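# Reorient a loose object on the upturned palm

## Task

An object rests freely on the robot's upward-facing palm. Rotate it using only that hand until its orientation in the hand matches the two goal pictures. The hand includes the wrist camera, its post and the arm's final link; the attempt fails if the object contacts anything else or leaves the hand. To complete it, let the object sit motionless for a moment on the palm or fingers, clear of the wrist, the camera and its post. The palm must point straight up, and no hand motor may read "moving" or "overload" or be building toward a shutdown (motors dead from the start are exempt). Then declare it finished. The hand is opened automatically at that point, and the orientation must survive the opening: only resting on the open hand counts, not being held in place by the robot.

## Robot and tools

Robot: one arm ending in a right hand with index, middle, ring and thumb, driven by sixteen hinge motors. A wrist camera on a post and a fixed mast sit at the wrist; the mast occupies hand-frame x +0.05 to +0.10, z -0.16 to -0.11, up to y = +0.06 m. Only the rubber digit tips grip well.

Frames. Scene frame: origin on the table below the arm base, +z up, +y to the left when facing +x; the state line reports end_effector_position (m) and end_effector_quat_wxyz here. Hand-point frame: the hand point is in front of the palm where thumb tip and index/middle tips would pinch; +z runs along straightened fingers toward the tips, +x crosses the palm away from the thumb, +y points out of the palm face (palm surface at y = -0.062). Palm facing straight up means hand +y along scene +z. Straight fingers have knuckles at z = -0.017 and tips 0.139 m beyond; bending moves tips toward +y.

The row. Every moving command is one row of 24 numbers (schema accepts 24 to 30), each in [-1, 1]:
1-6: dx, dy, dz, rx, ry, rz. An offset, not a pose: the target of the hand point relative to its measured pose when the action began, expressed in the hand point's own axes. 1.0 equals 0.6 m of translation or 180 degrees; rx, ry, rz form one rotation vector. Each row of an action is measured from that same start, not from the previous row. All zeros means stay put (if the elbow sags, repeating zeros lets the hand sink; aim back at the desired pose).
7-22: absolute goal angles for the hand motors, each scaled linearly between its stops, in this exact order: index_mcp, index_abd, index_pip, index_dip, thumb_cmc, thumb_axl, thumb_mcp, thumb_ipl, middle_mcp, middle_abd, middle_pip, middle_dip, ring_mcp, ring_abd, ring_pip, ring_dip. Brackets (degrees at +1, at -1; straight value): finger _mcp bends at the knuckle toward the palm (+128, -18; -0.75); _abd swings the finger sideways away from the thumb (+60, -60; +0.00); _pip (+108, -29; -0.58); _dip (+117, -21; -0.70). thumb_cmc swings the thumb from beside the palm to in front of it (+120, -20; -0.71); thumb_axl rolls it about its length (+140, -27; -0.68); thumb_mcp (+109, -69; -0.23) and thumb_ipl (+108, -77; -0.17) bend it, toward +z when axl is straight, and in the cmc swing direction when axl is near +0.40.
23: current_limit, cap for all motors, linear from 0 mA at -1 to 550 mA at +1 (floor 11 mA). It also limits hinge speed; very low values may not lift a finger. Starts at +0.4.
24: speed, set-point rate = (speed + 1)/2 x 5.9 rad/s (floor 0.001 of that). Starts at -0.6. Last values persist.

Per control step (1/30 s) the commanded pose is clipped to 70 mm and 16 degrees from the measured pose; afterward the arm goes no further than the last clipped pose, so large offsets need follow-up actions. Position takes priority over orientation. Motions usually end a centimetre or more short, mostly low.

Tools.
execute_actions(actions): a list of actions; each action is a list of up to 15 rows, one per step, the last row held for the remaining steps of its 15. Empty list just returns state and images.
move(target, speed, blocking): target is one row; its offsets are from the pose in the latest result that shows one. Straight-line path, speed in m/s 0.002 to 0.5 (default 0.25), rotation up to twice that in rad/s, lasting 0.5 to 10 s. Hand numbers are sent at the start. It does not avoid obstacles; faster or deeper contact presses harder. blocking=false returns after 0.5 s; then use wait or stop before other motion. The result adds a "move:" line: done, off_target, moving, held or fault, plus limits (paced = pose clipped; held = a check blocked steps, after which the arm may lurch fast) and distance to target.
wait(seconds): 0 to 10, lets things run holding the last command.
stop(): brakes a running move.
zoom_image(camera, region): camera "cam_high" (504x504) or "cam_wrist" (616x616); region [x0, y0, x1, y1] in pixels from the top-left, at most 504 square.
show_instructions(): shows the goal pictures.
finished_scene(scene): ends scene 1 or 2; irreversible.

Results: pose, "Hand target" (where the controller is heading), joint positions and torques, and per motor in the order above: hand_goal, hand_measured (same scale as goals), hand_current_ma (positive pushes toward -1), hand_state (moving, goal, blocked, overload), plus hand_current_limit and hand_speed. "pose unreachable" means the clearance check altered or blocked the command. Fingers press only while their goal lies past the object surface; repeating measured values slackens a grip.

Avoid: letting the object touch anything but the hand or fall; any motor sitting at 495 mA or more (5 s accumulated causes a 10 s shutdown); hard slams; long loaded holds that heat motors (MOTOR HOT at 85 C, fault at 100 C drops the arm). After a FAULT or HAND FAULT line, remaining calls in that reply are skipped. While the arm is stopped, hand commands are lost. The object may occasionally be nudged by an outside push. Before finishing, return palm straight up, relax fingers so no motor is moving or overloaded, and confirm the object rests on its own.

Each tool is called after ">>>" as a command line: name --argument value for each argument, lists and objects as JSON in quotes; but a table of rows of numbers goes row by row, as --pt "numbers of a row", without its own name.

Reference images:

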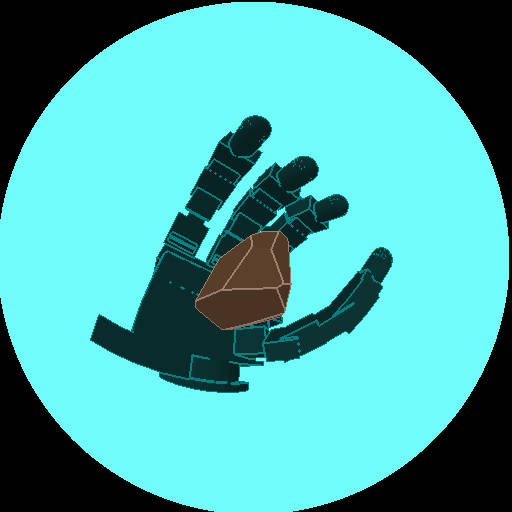

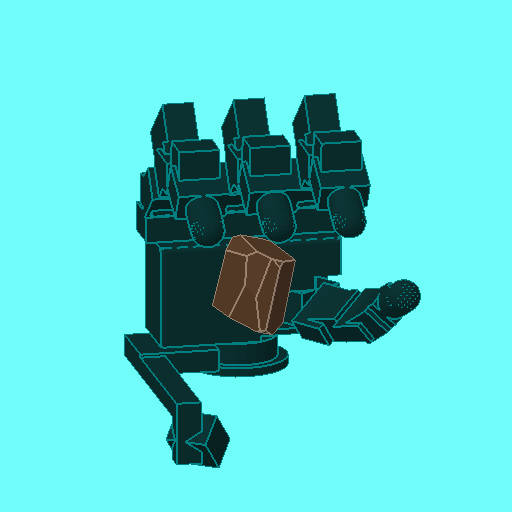

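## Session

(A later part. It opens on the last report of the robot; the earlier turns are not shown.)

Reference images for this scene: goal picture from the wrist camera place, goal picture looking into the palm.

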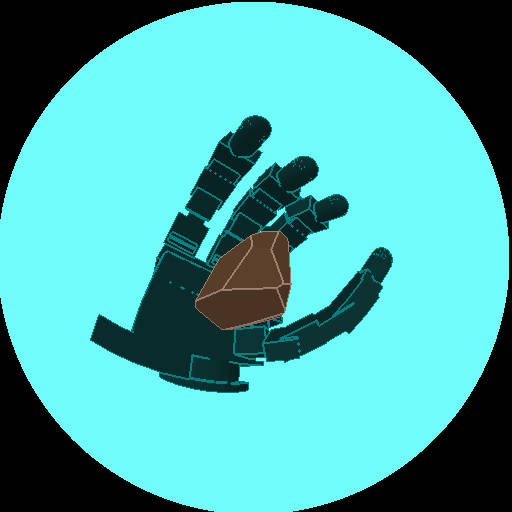

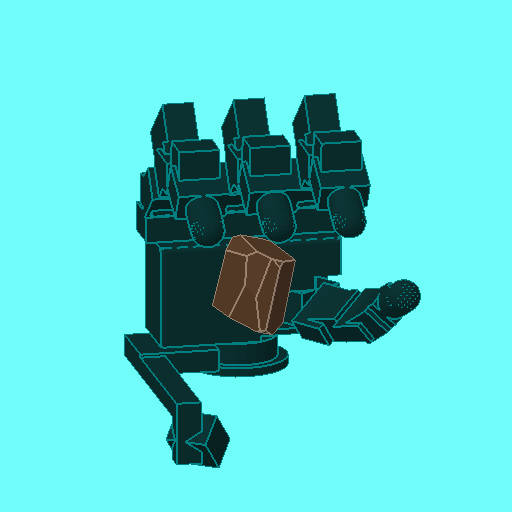

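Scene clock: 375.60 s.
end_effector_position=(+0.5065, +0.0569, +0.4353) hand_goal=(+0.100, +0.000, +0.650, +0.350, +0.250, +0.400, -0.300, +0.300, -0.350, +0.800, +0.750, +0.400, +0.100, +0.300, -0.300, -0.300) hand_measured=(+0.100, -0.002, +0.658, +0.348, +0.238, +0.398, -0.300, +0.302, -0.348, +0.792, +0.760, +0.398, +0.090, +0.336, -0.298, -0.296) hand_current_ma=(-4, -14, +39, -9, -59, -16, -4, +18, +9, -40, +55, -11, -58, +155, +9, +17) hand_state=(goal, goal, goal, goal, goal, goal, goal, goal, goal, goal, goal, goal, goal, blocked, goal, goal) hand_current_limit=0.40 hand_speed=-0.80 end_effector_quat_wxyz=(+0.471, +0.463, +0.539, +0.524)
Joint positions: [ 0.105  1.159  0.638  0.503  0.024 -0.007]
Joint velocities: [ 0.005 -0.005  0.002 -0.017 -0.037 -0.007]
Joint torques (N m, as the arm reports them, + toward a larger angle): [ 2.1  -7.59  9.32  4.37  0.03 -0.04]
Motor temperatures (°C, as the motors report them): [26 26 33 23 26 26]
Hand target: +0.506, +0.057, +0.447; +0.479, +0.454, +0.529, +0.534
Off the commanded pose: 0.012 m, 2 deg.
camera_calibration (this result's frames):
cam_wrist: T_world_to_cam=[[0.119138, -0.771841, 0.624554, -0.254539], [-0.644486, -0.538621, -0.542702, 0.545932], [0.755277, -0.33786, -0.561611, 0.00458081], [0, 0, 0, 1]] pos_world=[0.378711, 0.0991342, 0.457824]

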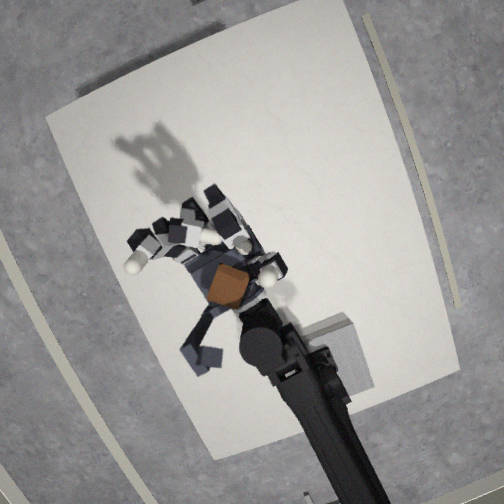

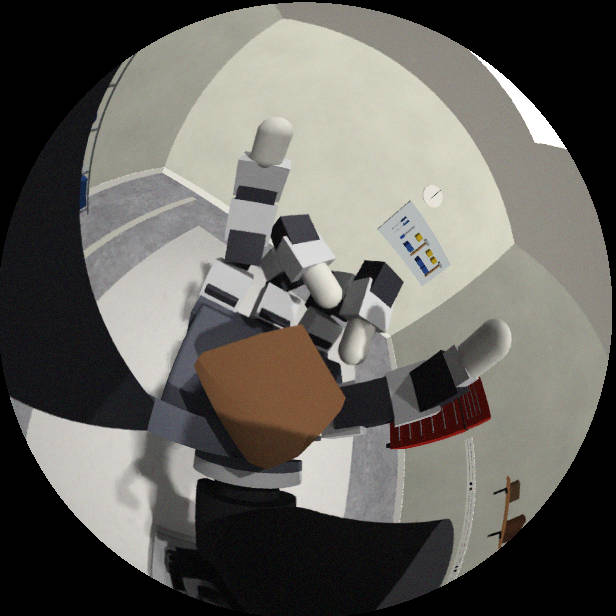

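>>> execute_actions --actions '[[[0,0.02,0,-0.012,0,0.0, -0.1,0.0,0.0,-0.3, 0.1,0.0,-0.1,0.1, -0.3,0.2,0.0,-0.2, 0.2,0.2,-0.5,-0.6, 0.4,-0.4]],[[0,0.02,0,-0.012,0,0.0, 0.3,0.0,-0.5,-0.6, 0.1,-0.1,-0.1,0.1, 0.35,0.0,-0.5,-0.6, 0.35,0.0,-0.5,-0.6, 0.4,-0.4]]]'

>>> move --target '[0,0.04,0,0.115,0,-0.015, 0.3,0.0,-0.5,-0.6, 0.1,-0.1,-0.1,0.1, 0.35,0.0,-0.5,-0.6, 0.35,0.0,-0.5,-0.6, 0.4,-0.4]' --speed 0.12

>>> zoom_image --camera "cam_high" --region '[130, 170, 310, 350]'

Scene clock: 386.63 s.
end_effector_position=(+0.5065, +0.0569, +0.4353) hand_goal=(+0.300, +0.000, -0.500, -0.600, +0.100, -0.100, -0.100, +0.100, +0.350, +0.000, -0.500, -0.600, +0.350, +0.000, -0.500, -0.600) hand_measured=(+0.276, -0.002, -0.470, -0.598, +0.098, -0.098, -0.104, +0.102, +0.066, +0.004, -0.316, -0.598, +0.340, +0.004, -0.500, -0.598) hand_current_ma=(-36, -13, +12, +15, -14, +10, -21, +18, -134, +16, +57, +13, -56, +17, +5, +14) hand_state=(moving, goal, moving, goal, goal, goal, goal, goal, moving, goal, moving, moving, goal, goal, goal, goal) hand_current_limit=0.40 hand_speed=-0.40 end_effector_quat_wxyz=(+0.471, +0.463, +0.539, +0.524)
Joint positions: [ 0.105  1.159  0.638  0.503  0.024 -0.007]
Joint velocities: [-0.015 -0.005 -0.007  0.012 -0.007 -0.007]
Joint torques (N m, as the arm reports them, + toward a larger angle): [ 1.83 -7.81  9.32  4.4   0.02 -0.06]
Motor temperatures (°C, as the motors report them): [26 26 33 23 26 26]
Hand target: +0.506, +0.057, +0.447; +0.479, +0.454, +0.529, +0.534
Off the commanded pose: 0.012 m, 2 deg.
camera_calibration (this result's frames):
cam_wrist: T_world_to_cam=[[0.119138, -0.771841, 0.624554, -0.254539], [-0.644486, -0.538621, -0.542702, 0.545932], [0.755277, -0.33786, -0.561611, 0.00458081], [0, 0, 0, 1]] pos_world=[0.378711, 0.0991342, 0.457824]

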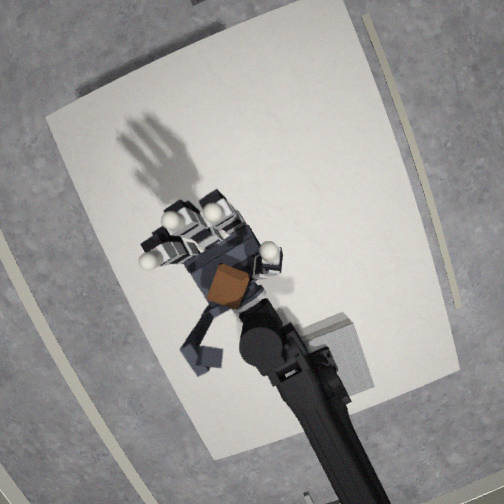

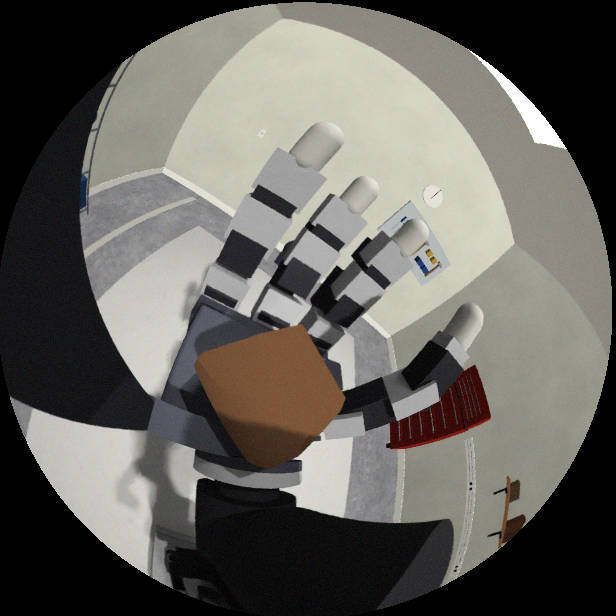

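Scene clock: 388.47 s.
end_effector_position=(+0.5034, +0.0568, +0.4122) hand_goal=(+0.300, +0.000, -0.500, -0.600, +0.100, -0.100, -0.100, +0.100, +0.350, +0.000, -0.500, -0.600, +0.350, +0.000, -0.500, -0.600) hand_measured=(+0.288, -0.002, -0.500, -0.598, +0.098, -0.098, -0.100, +0.102, +0.338, +0.004, -0.500, -0.598, +0.340, +0.004, -0.500, -0.598) hand_current_ma=(-61, -12, +3, +13, -14, +7, -6, +18, -65, +16, +4, +13, -53, +17, +4, +14) hand_state=(goal, goal, goal, goal, goal, goal, goal, goal, goal, goal, goal, goal, goal, goal, goal, goal) hand_current_limit=0.40 hand_speed=-0.40 end_effector_quat_wxyz=(+0.373, +0.541, +0.647, +0.387)
Joint positions: [ 0.105  1.008  0.782 -0.219  0.034 -0.037]
Joint velocities: [ 0.005 -0.005  0.002 -0.027 -0.022  0.037]
Joint torques (N m, as the arm reports them, + toward a larger angle): [ 1.71 -8.25 13.97  2.18  0.18 -0.16]
Motor temperatures (°C, as the motors report them): [26 26 33 23 26 26]
Hand target: +0.505, +0.058, +0.460; +0.394, +0.527, +0.634, +0.405
Off the commanded pose: 0.047 m, 4 deg.
move: off_target
camera_calibration (this result's frames):
cam_wrist: T_world_to_cam=[[0.370517, -0.714563, 0.593394, -0.356768], [-0.804046, -0.56659, -0.180238, 0.463845], [0.465002, -0.410335, -0.784473, 0.236028], [0, 0, 0, 1]] pos_world=[0.395388, 0.104727, 0.480464]

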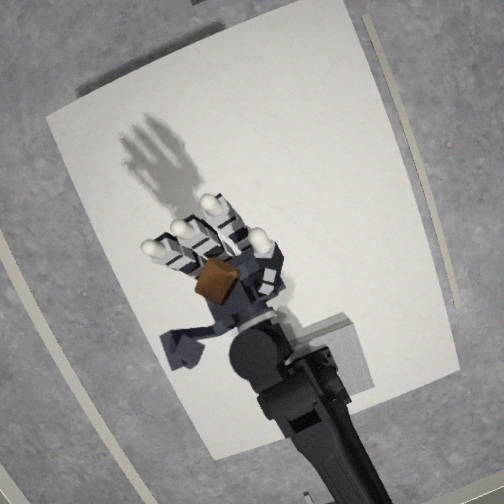

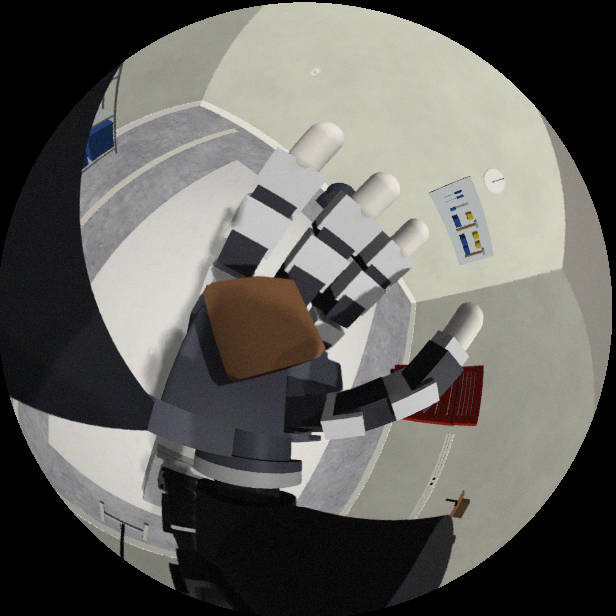

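Region (130, 170, 310, 350) of cam_high's 504x504 image, scaled by 2.800, with more detail than that image has.

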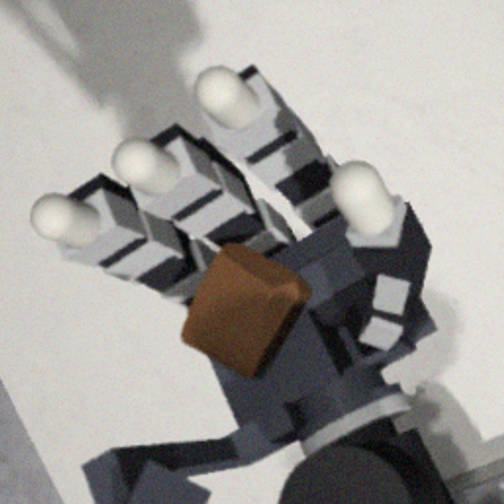

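>>> move --target '[0,0.06,0,-0.04,0,0.08, 0.35,0.0,-0.5,-0.6, 0.15,-0.1,-0.1,0.1, -0.1,0.0,-0.3,-0.4, 0.5,0.0,-0.4,-0.6, 0.4,-0.6]' --speed 0.12

>>> zoom_image --camera "cam_high" --region '[130, 170, 310, 350]'

Scene clock: 398.07 s.
end_effector_position=(+0.5095, +0.0551, +0.4125) hand_goal=(+0.350, +0.000, -0.500, -0.600, +0.150, -0.100, -0.100, +0.100, -0.100, +0.000, -0.300, -0.400, +0.500, +0.000, -0.400, -0.600) hand_measured=(+0.330, -0.002, -0.500, -0.598, +0.140, -0.098, -0.100, +0.102, -0.110, +0.002, -0.306, -0.404, +0.484, +0.002, -0.404, -0.598) hand_current_ma=(-107, -12, +2, +13, -49, +6, -2, +18, -51, +11, -35, -16, -82, +12, -23, +13) hand_state=(blocked, goal, goal, goal, goal, goal, goal, goal, goal, goal, goal, goal, goal, goal, goal, goal) hand_current_limit=0.40 hand_speed=-0.60 end_effector_quat_wxyz=(+0.343, +0.606, +0.564, +0.443)
Joint positions: [ 0.165  1.042  0.782 -0.132  0.108  0.222]
Joint velocities: [-0.005  0.015 -0.022 -0.017  0.051 -0.007]
Joint torques (N m, as the arm reports them, + toward a larger angle): [ 2.76 -6.34 12.2   4.6   0.27 -0.04]
Motor temperatures (°C, as the motors report them): [26 26 35 23 26 26]
Hand target: +0.516, +0.061, +0.444; +0.353, +0.594, +0.548, +0.472
Off the commanded pose: 0.034 m, 4 deg.
move: off_target
camera_calibration (this result's frames):
cam_wrist: T_world_to_cam=[[0.26721, -0.861165, 0.432427, -0.233301], [-0.849687, -0.422238, -0.315827, 0.539038], [0.454567, -0.283036, -0.844547, 0.255835], [0, 0, 0, 1]] pos_world=[0.40406, 0.0991023, 0.487193]

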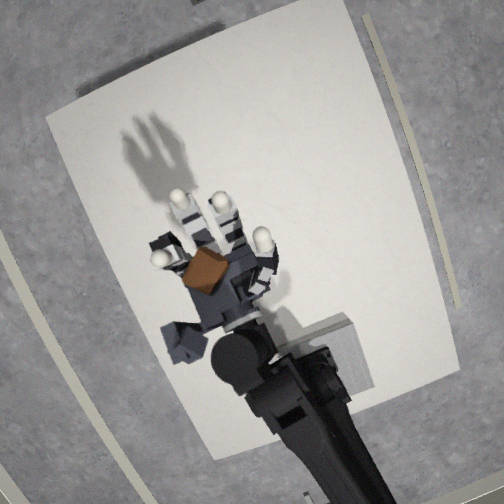

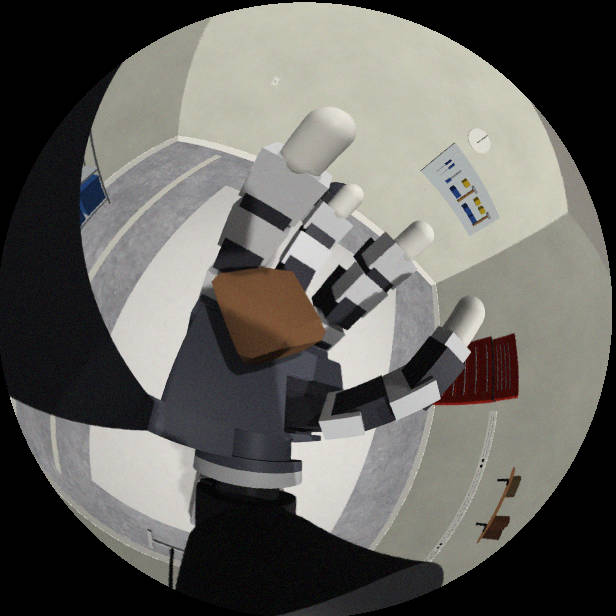

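Region (130, 170, 310, 350) of cam_high's 504x504 image, scaled by 2.800, with more detail than that image has.

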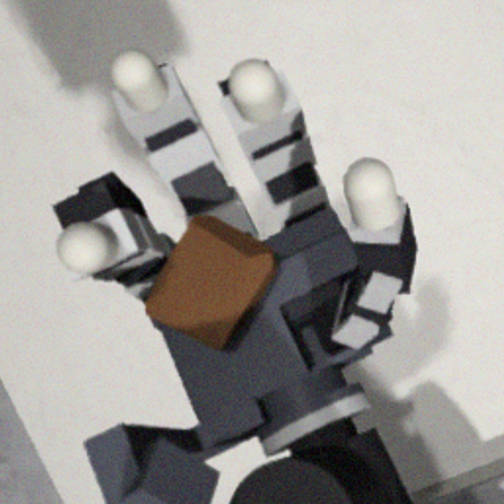

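>>> execute_actions --actions '[]'

Scene clock: 410.47 s.
end_effector_position=(+0.5094, +0.0549, +0.4122) hand_goal=(+0.350, +0.000, -0.500, -0.600, +0.150, -0.100, -0.100, +0.100, -0.100, +0.000, -0.300, -0.400, +0.500, +0.000, -0.400, -0.600) hand_measured=(+0.330, -0.002, -0.500, -0.598, +0.140, -0.098, -0.100, +0.102, -0.110, +0.002, -0.306, -0.404, +0.484, +0.002, -0.404, -0.598) hand_current_ma=(-107, -12, +2, +13, -49, +6, -2, +18, -51, +11, -35, -16, -81, +12, -23, +13) hand_state=(blocked, goal, goal, goal, goal, goal, goal, goal, goal, goal, goal, goal, goal, goal, goal, goal) hand_current_limit=0.40 hand_speed=-0.60 end_effector_quat_wxyz=(+0.342, +0.607, +0.564, +0.443)
Joint positions: [ 0.165  1.042  0.781 -0.132  0.108  0.225]
Joint velocities: [ 0.005  0.005  0.012 -0.017  0.022  0.066]
Joint torques (N m, as the arm reports them, + toward a larger angle): [ 2.79 -6.44 12.19  4.66  0.27  0.  ]
Motor temperatures (°C, as the motors report them): [26 26 36 23 26 26]
Hand target: +0.516, +0.061, +0.443; +0.352, +0.594, +0.548, +0.472
Off the commanded pose: 0.034 m, 4 deg.
camera_calibration (this result's frames):
cam_wrist: T_world_to_cam=[[0.266605, -0.862462, 0.43021, -0.232048], [-0.850298, -0.420633, -0.316325, 0.539216], [0.453779, -0.281473, -0.845492, 0.256225], [0, 0, 0, 1]] pos_world=[0.40409, 0.0987999, 0.487034]

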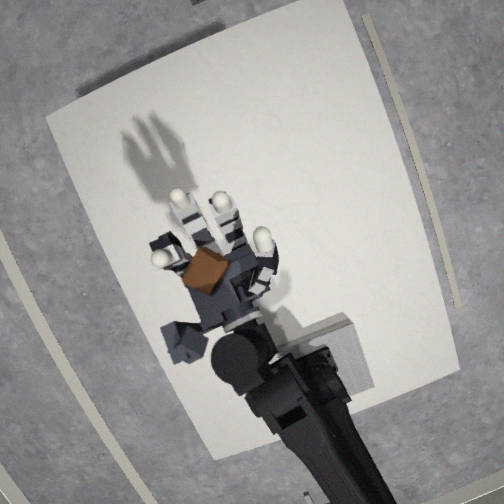

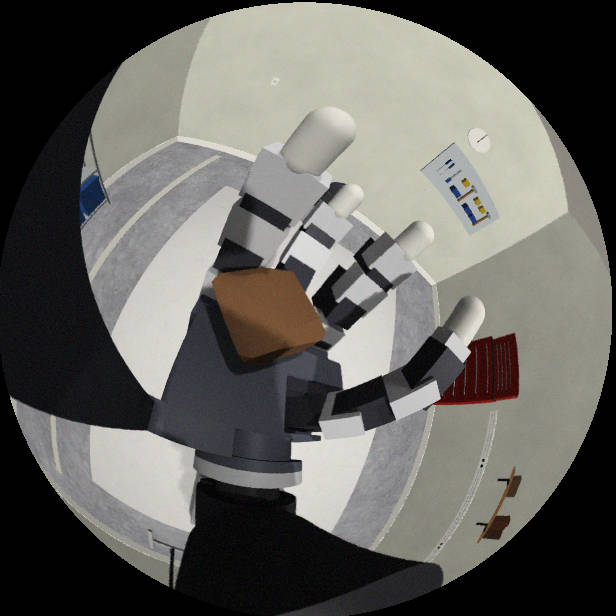

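>>> show_instructions

>>> zoom_image --camera "cam_high" --region '[130, 170, 310, 350]'

>>> zoom_image --camera "cam_wrist" --region '[190, 220, 420, 450]'

Reference images for this scene: goal picture from the wrist camera place, goal picture looking into the palm.

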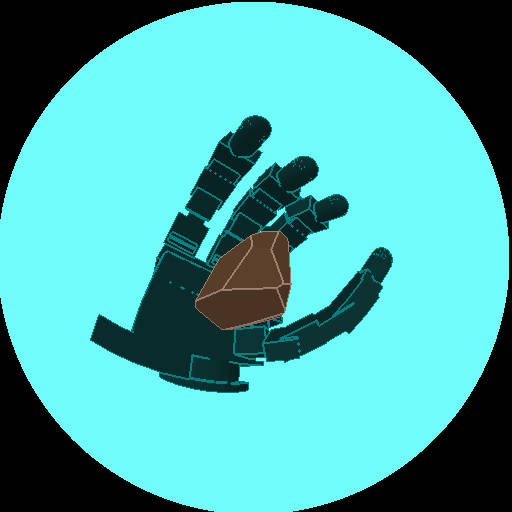

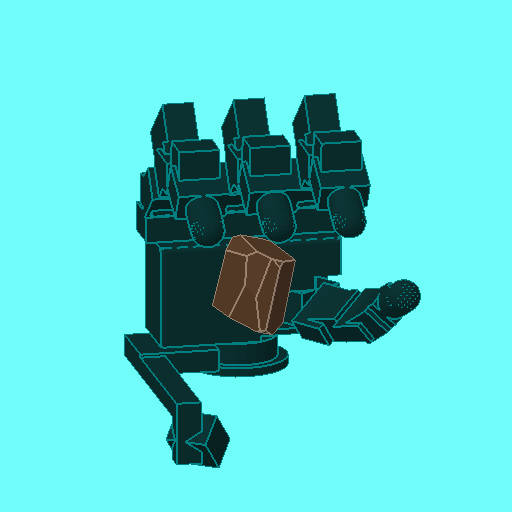

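Region (130, 170, 310, 350) of cam_high's 504x504 image, scaled by 2.800, with more detail than that image has.

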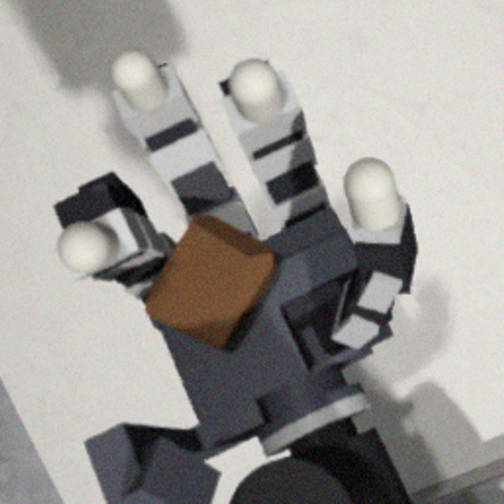

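Region (190, 220, 420, 450) of cam_wrist's 616x616 image, scaled by 2.191, with more detail than that image has.

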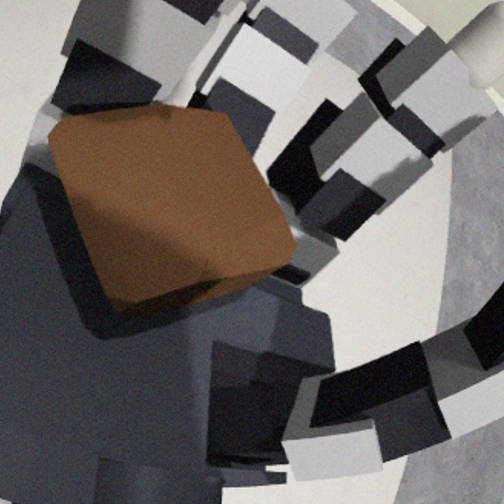

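>>> move --target '[0,0.03,0,-0.12,0,-0.05,0.35,0,-0.5,-0.6,0.15,-0.1,-0.1,0.1,-0.1,0,-0.3,-0.4,0.0,0,-0.4,-0.6,0.4,-0.6]' --speed 0.15

>>> execute_actions --actions '[[[0,0.02,0,-0.012,0,0,0.35,0,-0.5,-0.6,0.15,-0.1,-0.1,0.1,0.3,0.1,-0.5,-0.6,0.0,0,-0.4,-0.6,0.4,-0.7]],[[0,0.02,0,-0.012,0,0,0.35,0,-0.5,-0.6,0.15,-0.1,-0.1,0.1,0.55,0.1,-0.5,-0.6,0.0,0,-0.4,-0.6,0.4,-0.7]]]'

>>> zoom_image --camera "cam_high" --region '[130, 170, 310, 350]'

Scene clock: 428.50 s.
end_effector_position=(+0.5156, +0.0566, +0.4207) hand_goal=(+0.350, +0.000, -0.500, -0.600, +0.150, -0.100, -0.100, +0.100, -0.100, +0.000, -0.300, -0.400, +0.000, +0.000, -0.400, -0.600) hand_measured=(+0.338, -0.002, -0.500, -0.598, +0.140, -0.100, -0.100, +0.102, -0.110, +0.002, -0.306, -0.402, -0.008, +0.002, -0.404, -0.598) hand_current_ma=(-63, -12, +2, +13, -49, +6, -2, +18, -53, +10, -31, -15, -47, +11, -20, +13) hand_state=(goal, goal, goal, goal, goal, goal, goal, goal, goal, goal, goal, goal, goal, goal, goal, goal) hand_current_limit=0.40 hand_speed=-0.60 end_effector_quat_wxyz=(+0.469, +0.495, +0.524, +0.510)
Joint positions: [0.138 1.197 0.648 0.5   0.115 0.033]
Joint velocities: [-0.015 -0.015 -0.007  0.027 -0.022 -0.066]
Joint torques (N m, as the arm reports them, + toward a larger angle): [ 0.95 -7.96  8.63  4.67 -0.03 -0.15]
Motor temperatures (°C, as the motors report them): [26 26 36 23 26 26]
Hand target: +0.516, +0.052, +0.427; +0.481, +0.487, +0.516, +0.514
Off the commanded pose: 0.009 m, 2 deg.
move: done
camera_calibration (this result's frames):
cam_wrist: T_world_to_cam=[[0.0932315, -0.797313, 0.596321, -0.220036], [-0.692641, -0.482186, -0.536418, 0.562652], [0.715231, -0.363026, -0.597207, 0.0264344], [0, 0, 0, 1]] pos_world=[0.391323, 0.105462, 0.448816]

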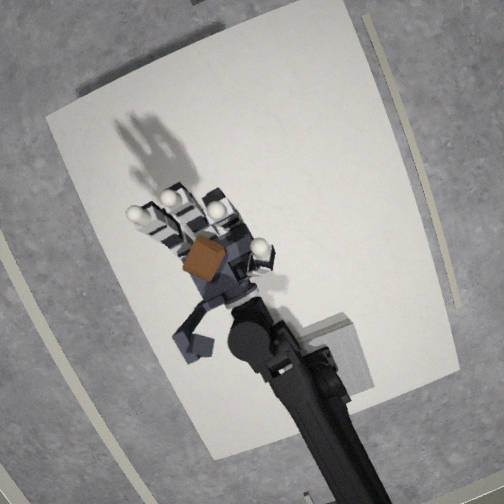

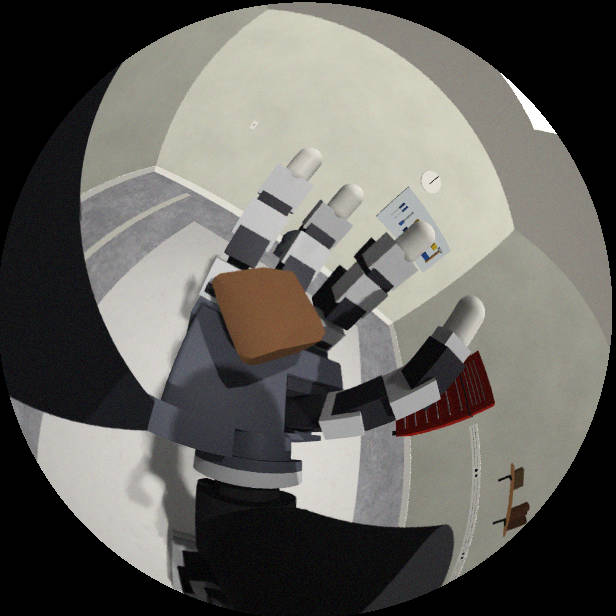

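Scene clock: 429.50 s.
end_effector_position=(+0.5156, +0.0566, +0.4207) hand_goal=(+0.350, +0.000, -0.500, -0.600, +0.150, -0.100, -0.100, +0.100, +0.550, +0.100, -0.500, -0.600, +0.000, +0.000, -0.400, -0.600) hand_measured=(+0.338, -0.002, -0.500, -0.598, +0.140, -0.100, -0.100, +0.102, +0.530, +0.098, -0.498, -0.598, -0.008, +0.002, -0.404, -0.598) hand_current_ma=(-62, -12, +2, +13, -49, +6, -2, +18, -14, -11, +6, +13, -47, +11, -20, +13) hand_state=(goal, goal, goal, goal, goal, goal, goal, goal, moving, goal, goal, goal, goal, goal, goal, goal) hand_current_limit=0.40 hand_speed=-0.70 end_effector_quat_wxyz=(+0.469, +0.495, +0.524, +0.510)
Joint positions: [0.138 1.197 0.648 0.5   0.115 0.032]
Joint velocities: [-0.005  0.005 -0.017 -0.007 -0.11  -0.037]
Joint torques (N m, as the arm reports them, + toward a larger angle): [ 1.78 -8.11  9.2   4.42  0.04 -0.1 ]
Motor temperatures (°C, as the motors report them): [26 26 36 23 26 26]
Hand target: +0.516, +0.057, +0.432; +0.478, +0.486, +0.515, +0.520
Off the commanded pose: 0.012 m, 2 deg.
camera_calibration (this result's frames):
cam_wrist: T_world_to_cam=[[0.0932275, -0.797085, 0.596627, -0.220155], [-0.69262, -0.482401, -0.536253, 0.562602], [0.715253, -0.363242, -0.59705, 0.026388], [0, 0, 0, 1]] pos_world=[0.39132, 0.105503, 0.448803]

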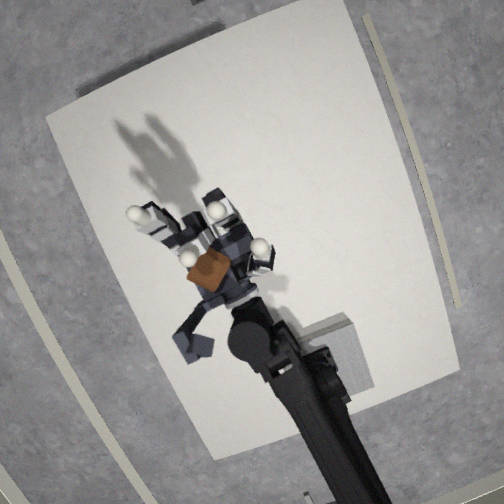

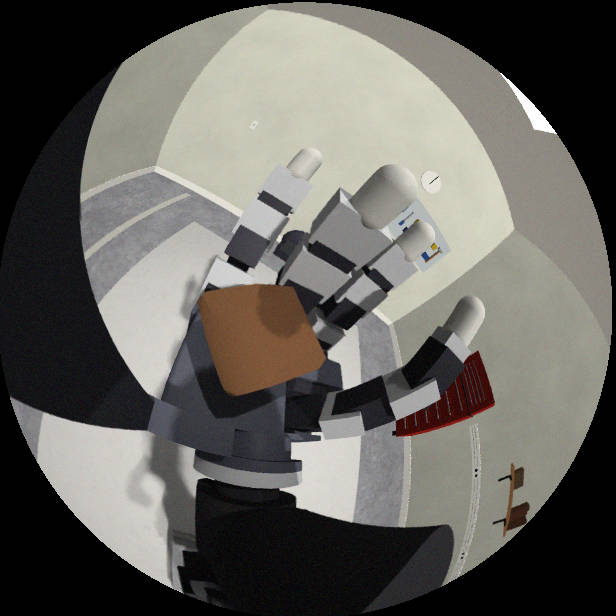

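Region (130, 170, 310, 350) of cam_high's 504x504 image, scaled by 2.800, with more detail than that image has.

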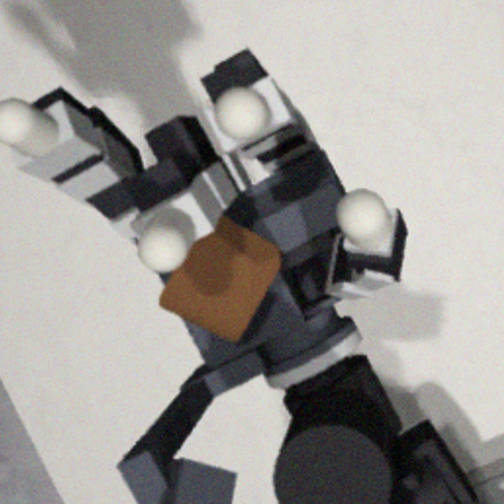

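>>> execute_actions --actions '[[[0,0.02,0,-0.02,0,0,0.35,0,-0.5,-0.6,0.1,0.62,0.0,0.3,0.55,0.1,-0.5,-0.6,0.0,0,-0.4,-0.6,0.4,-0.5]],[[0,0.02,0,-0.02,0,0,0.35,0,-0.5,-0.6,0.1,0.62,0.6,0.86,0.55,0.1,-0.5,-0.6,0.0,0,-0.4,-0.6,0.4,-0.5]],[[0,0.02,0,-0.012,0,0,0.35,0,-0.5,-0.6,0.1,0.62,0.6,0.86,0.55,0.1,-0.5,-0.6,0.0,0,-0.4,-0.6,0.4,-0.6]]]'

>>> zoom_image --camera "cam_high" --region '[130, 170, 310, 350]'

Scene clock: 440.47 s.
end_effector_position=(+0.5147, +0.0566, +0.4293) hand_goal=(+0.350, +0.000, -0.500, -0.600, +0.100, +0.620, +0.600, +0.860, +0.550, +0.100, -0.500, -0.600, +0.000, +0.000, -0.400, -0.600) hand_measured=(+0.340, -0.002, -0.500, -0.598, +0.088, +0.620, +0.588, +0.862, +0.544, +0.098, -0.498, -0.598, -0.008, +0.002, -0.404, -0.598) hand_current_ma=(-53, -12, +2, +13, -66, -1, -80, +12, -31, -11, +6, +13, -48, +11, -20, +13) hand_state=(goal, goal, goal, goal, goal, goal, goal, goal, goal, goal, goal, goal, goal, goal, goal, goal) hand_current_limit=0.40 hand_speed=-0.60 end_effector_quat_wxyz=(+0.482, +0.482, +0.508, +0.527)
Joint positions: [0.138 1.22  0.647 0.585 0.115 0.032]
Joint velocities: [-0.005  0.005 -0.012 -0.002  0.037 -0.022]
Joint torques (N m, as the arm reports them, + toward a larger angle): [ 1.69 -8.57  9.05  4.28  0.04 -0.06]
Motor temperatures (°C, as the motors report them): [26 26 35 23 26 26]
Hand target: +0.514, +0.056, +0.441; +0.490, +0.473, +0.498, +0.537
Off the commanded pose: 0.012 m, 2 deg.
camera_calibration (this result's frames):
cam_wrist: T_world_to_cam=[[0.0587538, -0.803642, 0.592205, -0.205239], [-0.659061, -0.476795, -0.58164, 0.56845], [0.749791, -0.356126, -0.557662, -0.00288524], [0, 0, 0, 1]] pos_world=[0.388865, 0.105068, 0.450568]

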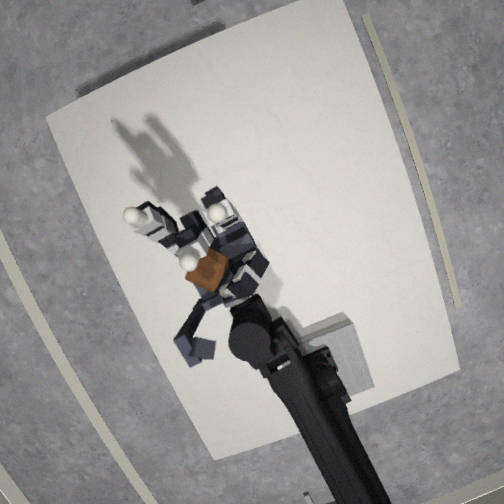

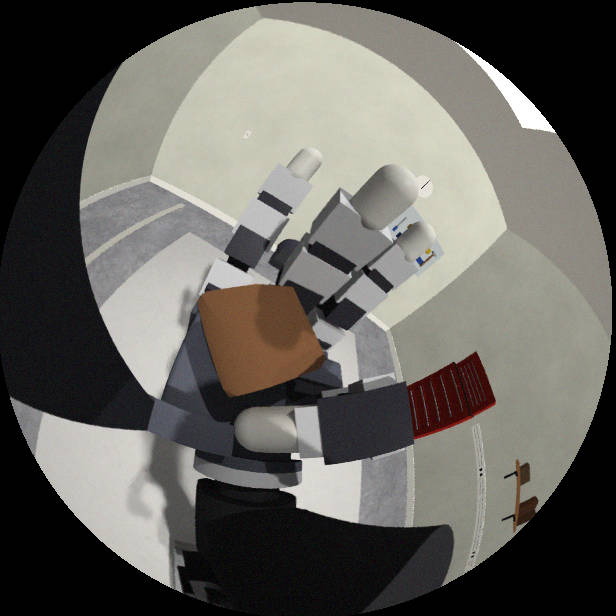

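Region (130, 170, 310, 350) of cam_high's 504x504 image, scaled by 2.800, with more detail than that image has.

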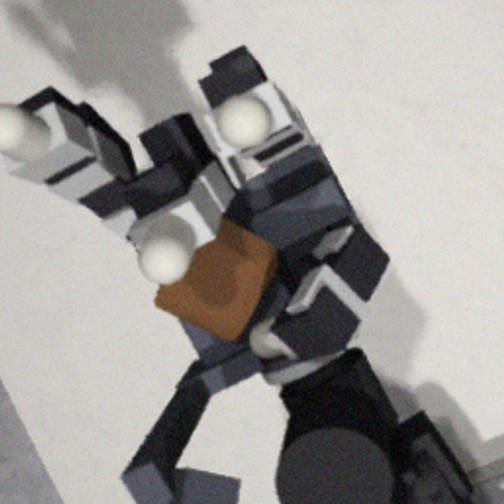

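Now sweep the thumb toward +z.

>>> execute_actions --actions '[[[0,0.018,0,-0.008,0,0,0.35,0,-0.5,-0.6,0.2,0.45,0.57,0.83,0.55,0.1,-0.5,-0.6,0.0,0,-0.4,-0.6,0.4,-0.8]],[[0,0.018,0,-0.008,0,0,0.35,0,-0.5,-0.6,0.2,0.3,0.57,0.83,0.55,0.1,-0.5,-0.6,0.0,0,-0.4,-0.6,0.4,-0.8]]]'

>>> zoom_image --camera "cam_high" --region '[130, 170, 310, 350]'

Scene clock: 444.20 s.
end_effector_position=(+0.5147, +0.0566, +0.4293) hand_goal=(+0.350, +0.000, -0.500, -0.600, +0.200, +0.300, +0.570, +0.830, +0.550, +0.100, -0.500, -0.600, +0.000, +0.000, -0.400, -0.600) hand_measured=(+0.340, -0.002, -0.500, -0.598, +0.200, +0.448, +0.570, +0.828, +0.540, +0.100, -0.498, -0.598, -0.008, +0.002, -0.404, -0.598) hand_current_ma=(-53, -12, +2, +13, -4, +385, -6, -11, -54, -4, +6, +13, -48, +11, -20, +13) hand_state=(goal, goal, goal, goal, goal, blocked, goal, goal, goal, goal, goal, goal, goal, goal, goal, goal) hand_current_limit=0.40 hand_speed=-0.80 end_effector_quat_wxyz=(+0.482, +0.482, +0.508, +0.527)
Joint positions: [0.138 1.22  0.647 0.585 0.115 0.032]
Joint velocities: [ 0.005  0.005 -0.002 -0.002 -0.007 -0.066]
Joint torques (N m, as the arm reports them, + toward a larger angle): [ 1.8  -9.04  9.1   3.48  0.04 -0.03]
Motor temperatures (°C, as the motors report them): [26 26 35 23 26 26]
Hand target: +0.514, +0.056, +0.440; +0.488, +0.476, +0.501, +0.534
Off the commanded pose: 0.011 m, 1 deg.
camera_calibration (this result's frames):
cam_wrist: T_world_to_cam=[[0.0587538, -0.803642, 0.592205, -0.205239], [-0.659061, -0.476795, -0.58164, 0.56845], [0.749791, -0.356126, -0.557662, -0.00288524], [0, 0, 0, 1]] pos_world=[0.388865, 0.105068, 0.450568]

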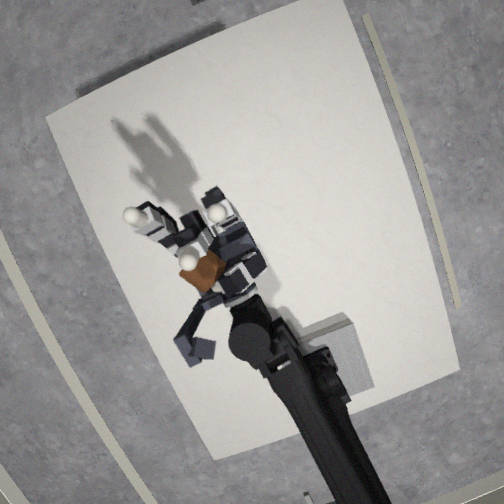

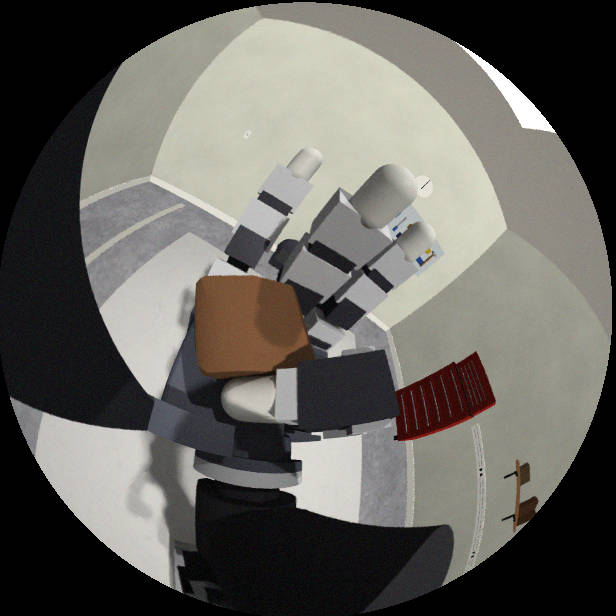

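Region (130, 170, 310, 350) of cam_high's 504x504 image, scaled by 2.800, with more detail than that image has.

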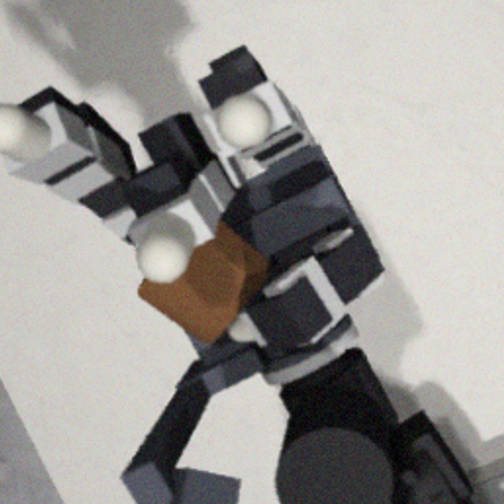

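>>> execute_actions --actions '[[[0,0.018,0,-0.008,0,0,0.35,0,-0.5,-0.6,0.2,0.35,0.57,0.83,0.42,0.0,-0.5,-0.6,0.0,0,-0.4,-0.6,0.4,-0.85]],[[0,0.018,0,-0.008,0,0,0.35,0,-0.5,-0.6,0.2,0.25,0.57,0.83,0.35,0.0,-0.5,-0.6,0.0,0,-0.4,-0.6,0.4,-0.85]]]'

>>> zoom_image --camera "cam_high" --region '[130, 170, 310, 350]'

Scene clock: 454.93 s.
end_effector_position=(+0.5147, +0.0566, +0.4293) hand_goal=(+0.350, +0.000, -0.500, -0.600, +0.200, +0.250, +0.570, +0.830, +0.350, +0.000, -0.500, -0.600, +0.000, +0.000, -0.400, -0.600) hand_measured=(+0.340, -0.002, -0.500, -0.598, +0.200, +0.358, +0.570, +0.828, +0.340, +0.002, -0.498, -0.598, -0.008, +0.002, -0.404, -0.598) hand_current_ma=(-53, -12, +2, +13, -3, +385, -6, -13, -58, +14, +6, +13, -48, +11, -20, +13) hand_state=(goal, goal, goal, goal, goal, blocked, goal, goal, goal, goal, goal, goal, goal, goal, goal, goal) hand_current_limit=0.40 hand_speed=-0.85 end_effector_quat_wxyz=(+0.482, +0.482, +0.508, +0.527)
Joint positions: [0.138 1.22  0.647 0.585 0.115 0.032]
Joint velocities: [-0.024  0.005 -0.002 -0.002 -0.051 -0.081]
Joint torques (N m, as the arm reports them, + toward a larger angle): [ 1.77 -9.2   9.14  3.47  0.03 -0.03]
Motor temperatures (°C, as the motors report them): [26 26 34 23 26 26]
Hand target: +0.514, +0.056, +0.440; +0.488, +0.476, +0.501, +0.534
Off the commanded pose: 0.011 m, 1 deg.
camera_calibration (this result's frames):
cam_wrist: T_world_to_cam=[[0.0587538, -0.803642, 0.592205, -0.205239], [-0.659061, -0.476795, -0.58164, 0.56845], [0.749791, -0.356126, -0.557662, -0.00288524], [0, 0, 0, 1]] pos_world=[0.388865, 0.105068, 0.450568]

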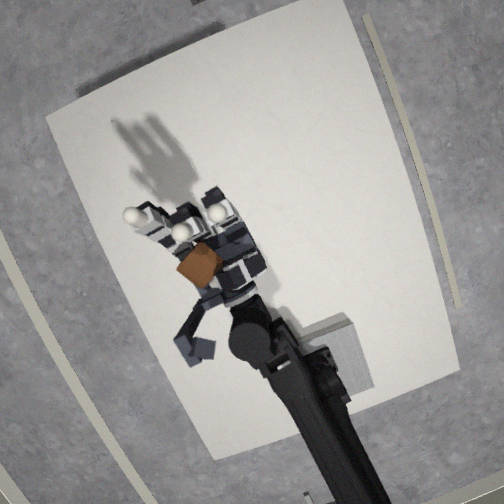

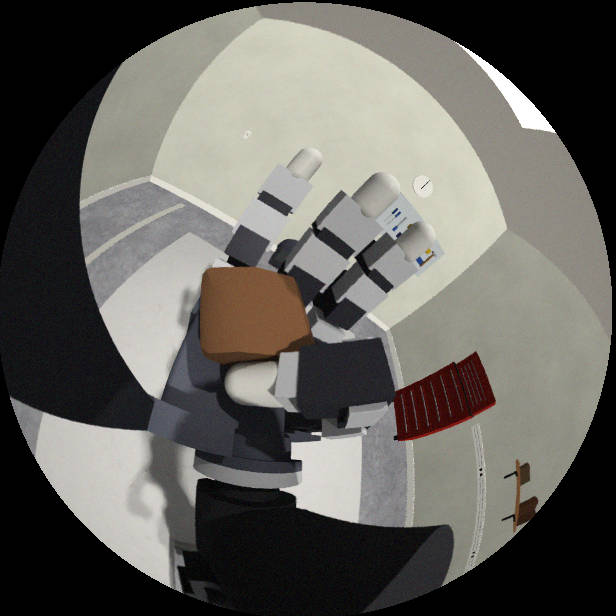

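Region (130, 170, 310, 350) of cam_high's 504x504 image, scaled by 2.800, with more detail than that image has.

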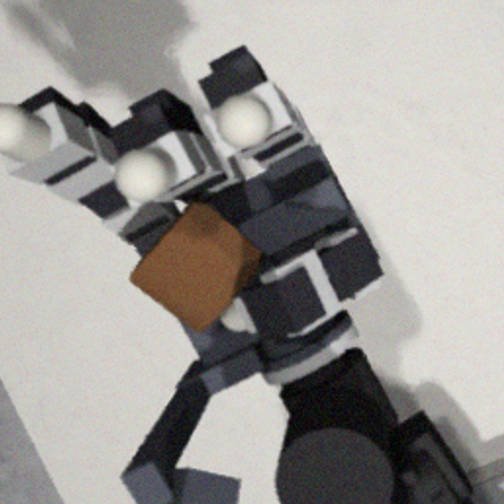

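>>> execute_actions --actions '[[[0,0.018,0,-0.008,0,0,0.35,0,-0.5,-0.6,0.2,0.55,0.57,0.83,0.35,0.0,-0.5,-0.6,0.0,0,-0.4,-0.6,0.4,-0.6]],[[0,0.018,0,-0.008,0,0,0.35,0,-0.5,-0.6,0.2,0.55,0.57,0.83,0.62,0.0,-0.5,-0.6,0.0,0,-0.4,-0.6,0.4,-0.8]],[[0,0.018,0,-0.008,0,0,0.35,0,-0.5,-0.6,0.2,0.55,0.57,0.83,-0.5,-0.4,-0.3,0.0,0.0,0,-0.4,-0.6,0.4,-0.2]],[[0,0.018,0,-0.008,0,0,0.35,0,-0.5,-0.6,0.2,0.55,0.57,0.83,-0.55,-0.4,0.8,0.75,0.0,0,-0.4,-0.6,0.4,-0.2]]]'

>>> zoom_image --camera "cam_high" --region '[130, 170, 310, 350]'

Scene clock: 469.27 s.
end_effector_position=(+0.5147, +0.0566, +0.4293) hand_goal=(+0.350, +0.000, -0.500, -0.600, +0.200, +0.550, +0.570, +0.830, -0.550, -0.400, +0.800, +0.750, +0.000, +0.000, -0.400, -0.600) hand_measured=(+0.340, -0.006, -0.504, -0.598, +0.198, +0.502, +0.568, +0.828, -0.296, -0.396, +0.254, +0.540, -0.008, +0.002, -0.404, -0.598) hand_current_ma=(-55, -14, -20, +6, -11, -290, -7, -13, +30, +10, -61, -61, -48, +11, -20, +13) hand_state=(goal, moving, goal, goal, goal, blocked, goal, goal, moving, moving, moving, moving, goal, goal, goal, goal) hand_current_limit=0.40 hand_speed=-0.20 end_effector_quat_wxyz=(+0.482, +0.482, +0.508, +0.527)
Joint positions: [0.138 1.22  0.647 0.585 0.115 0.032]
Joint velocities: [-0.005 -0.005 -0.002  0.002 -0.022 -0.037]
Joint torques (N m, as the arm reports them, + toward a larger angle): [ 1.9  -9.12  9.12  3.56  0.04 -0.05]
Motor temperatures (°C, as the motors report them): [26 27 34 23 26 26]
Hand target: +0.514, +0.056, +0.440; +0.488, +0.476, +0.501, +0.534
Off the commanded pose: 0.011 m, 1 deg.
camera_calibration (this result's frames):
cam_wrist: T_world_to_cam=[[0.0587538, -0.803642, 0.592205, -0.205239], [-0.659061, -0.476795, -0.58164, 0.56845], [0.749791, -0.356126, -0.557662, -0.00288524], [0, 0, 0, 1]] pos_world=[0.388865, 0.105068, 0.450568]

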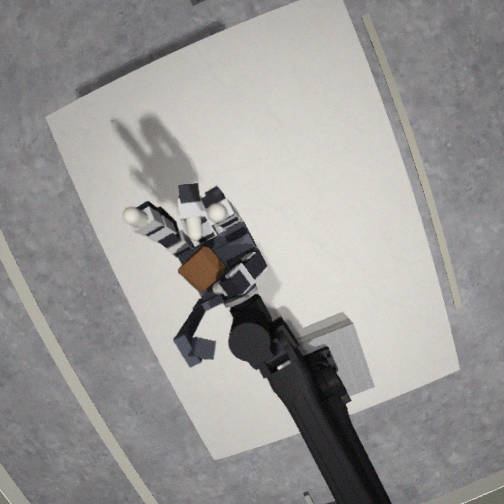

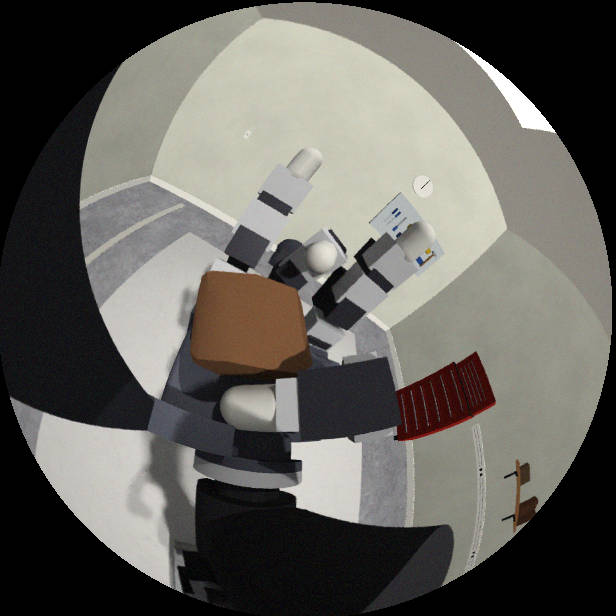

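Region (130, 170, 310, 350) of cam_high's 504x504 image, scaled by 2.800, with more detail than that image has.

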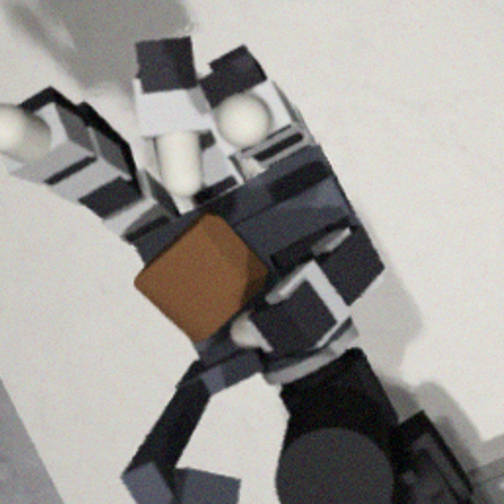

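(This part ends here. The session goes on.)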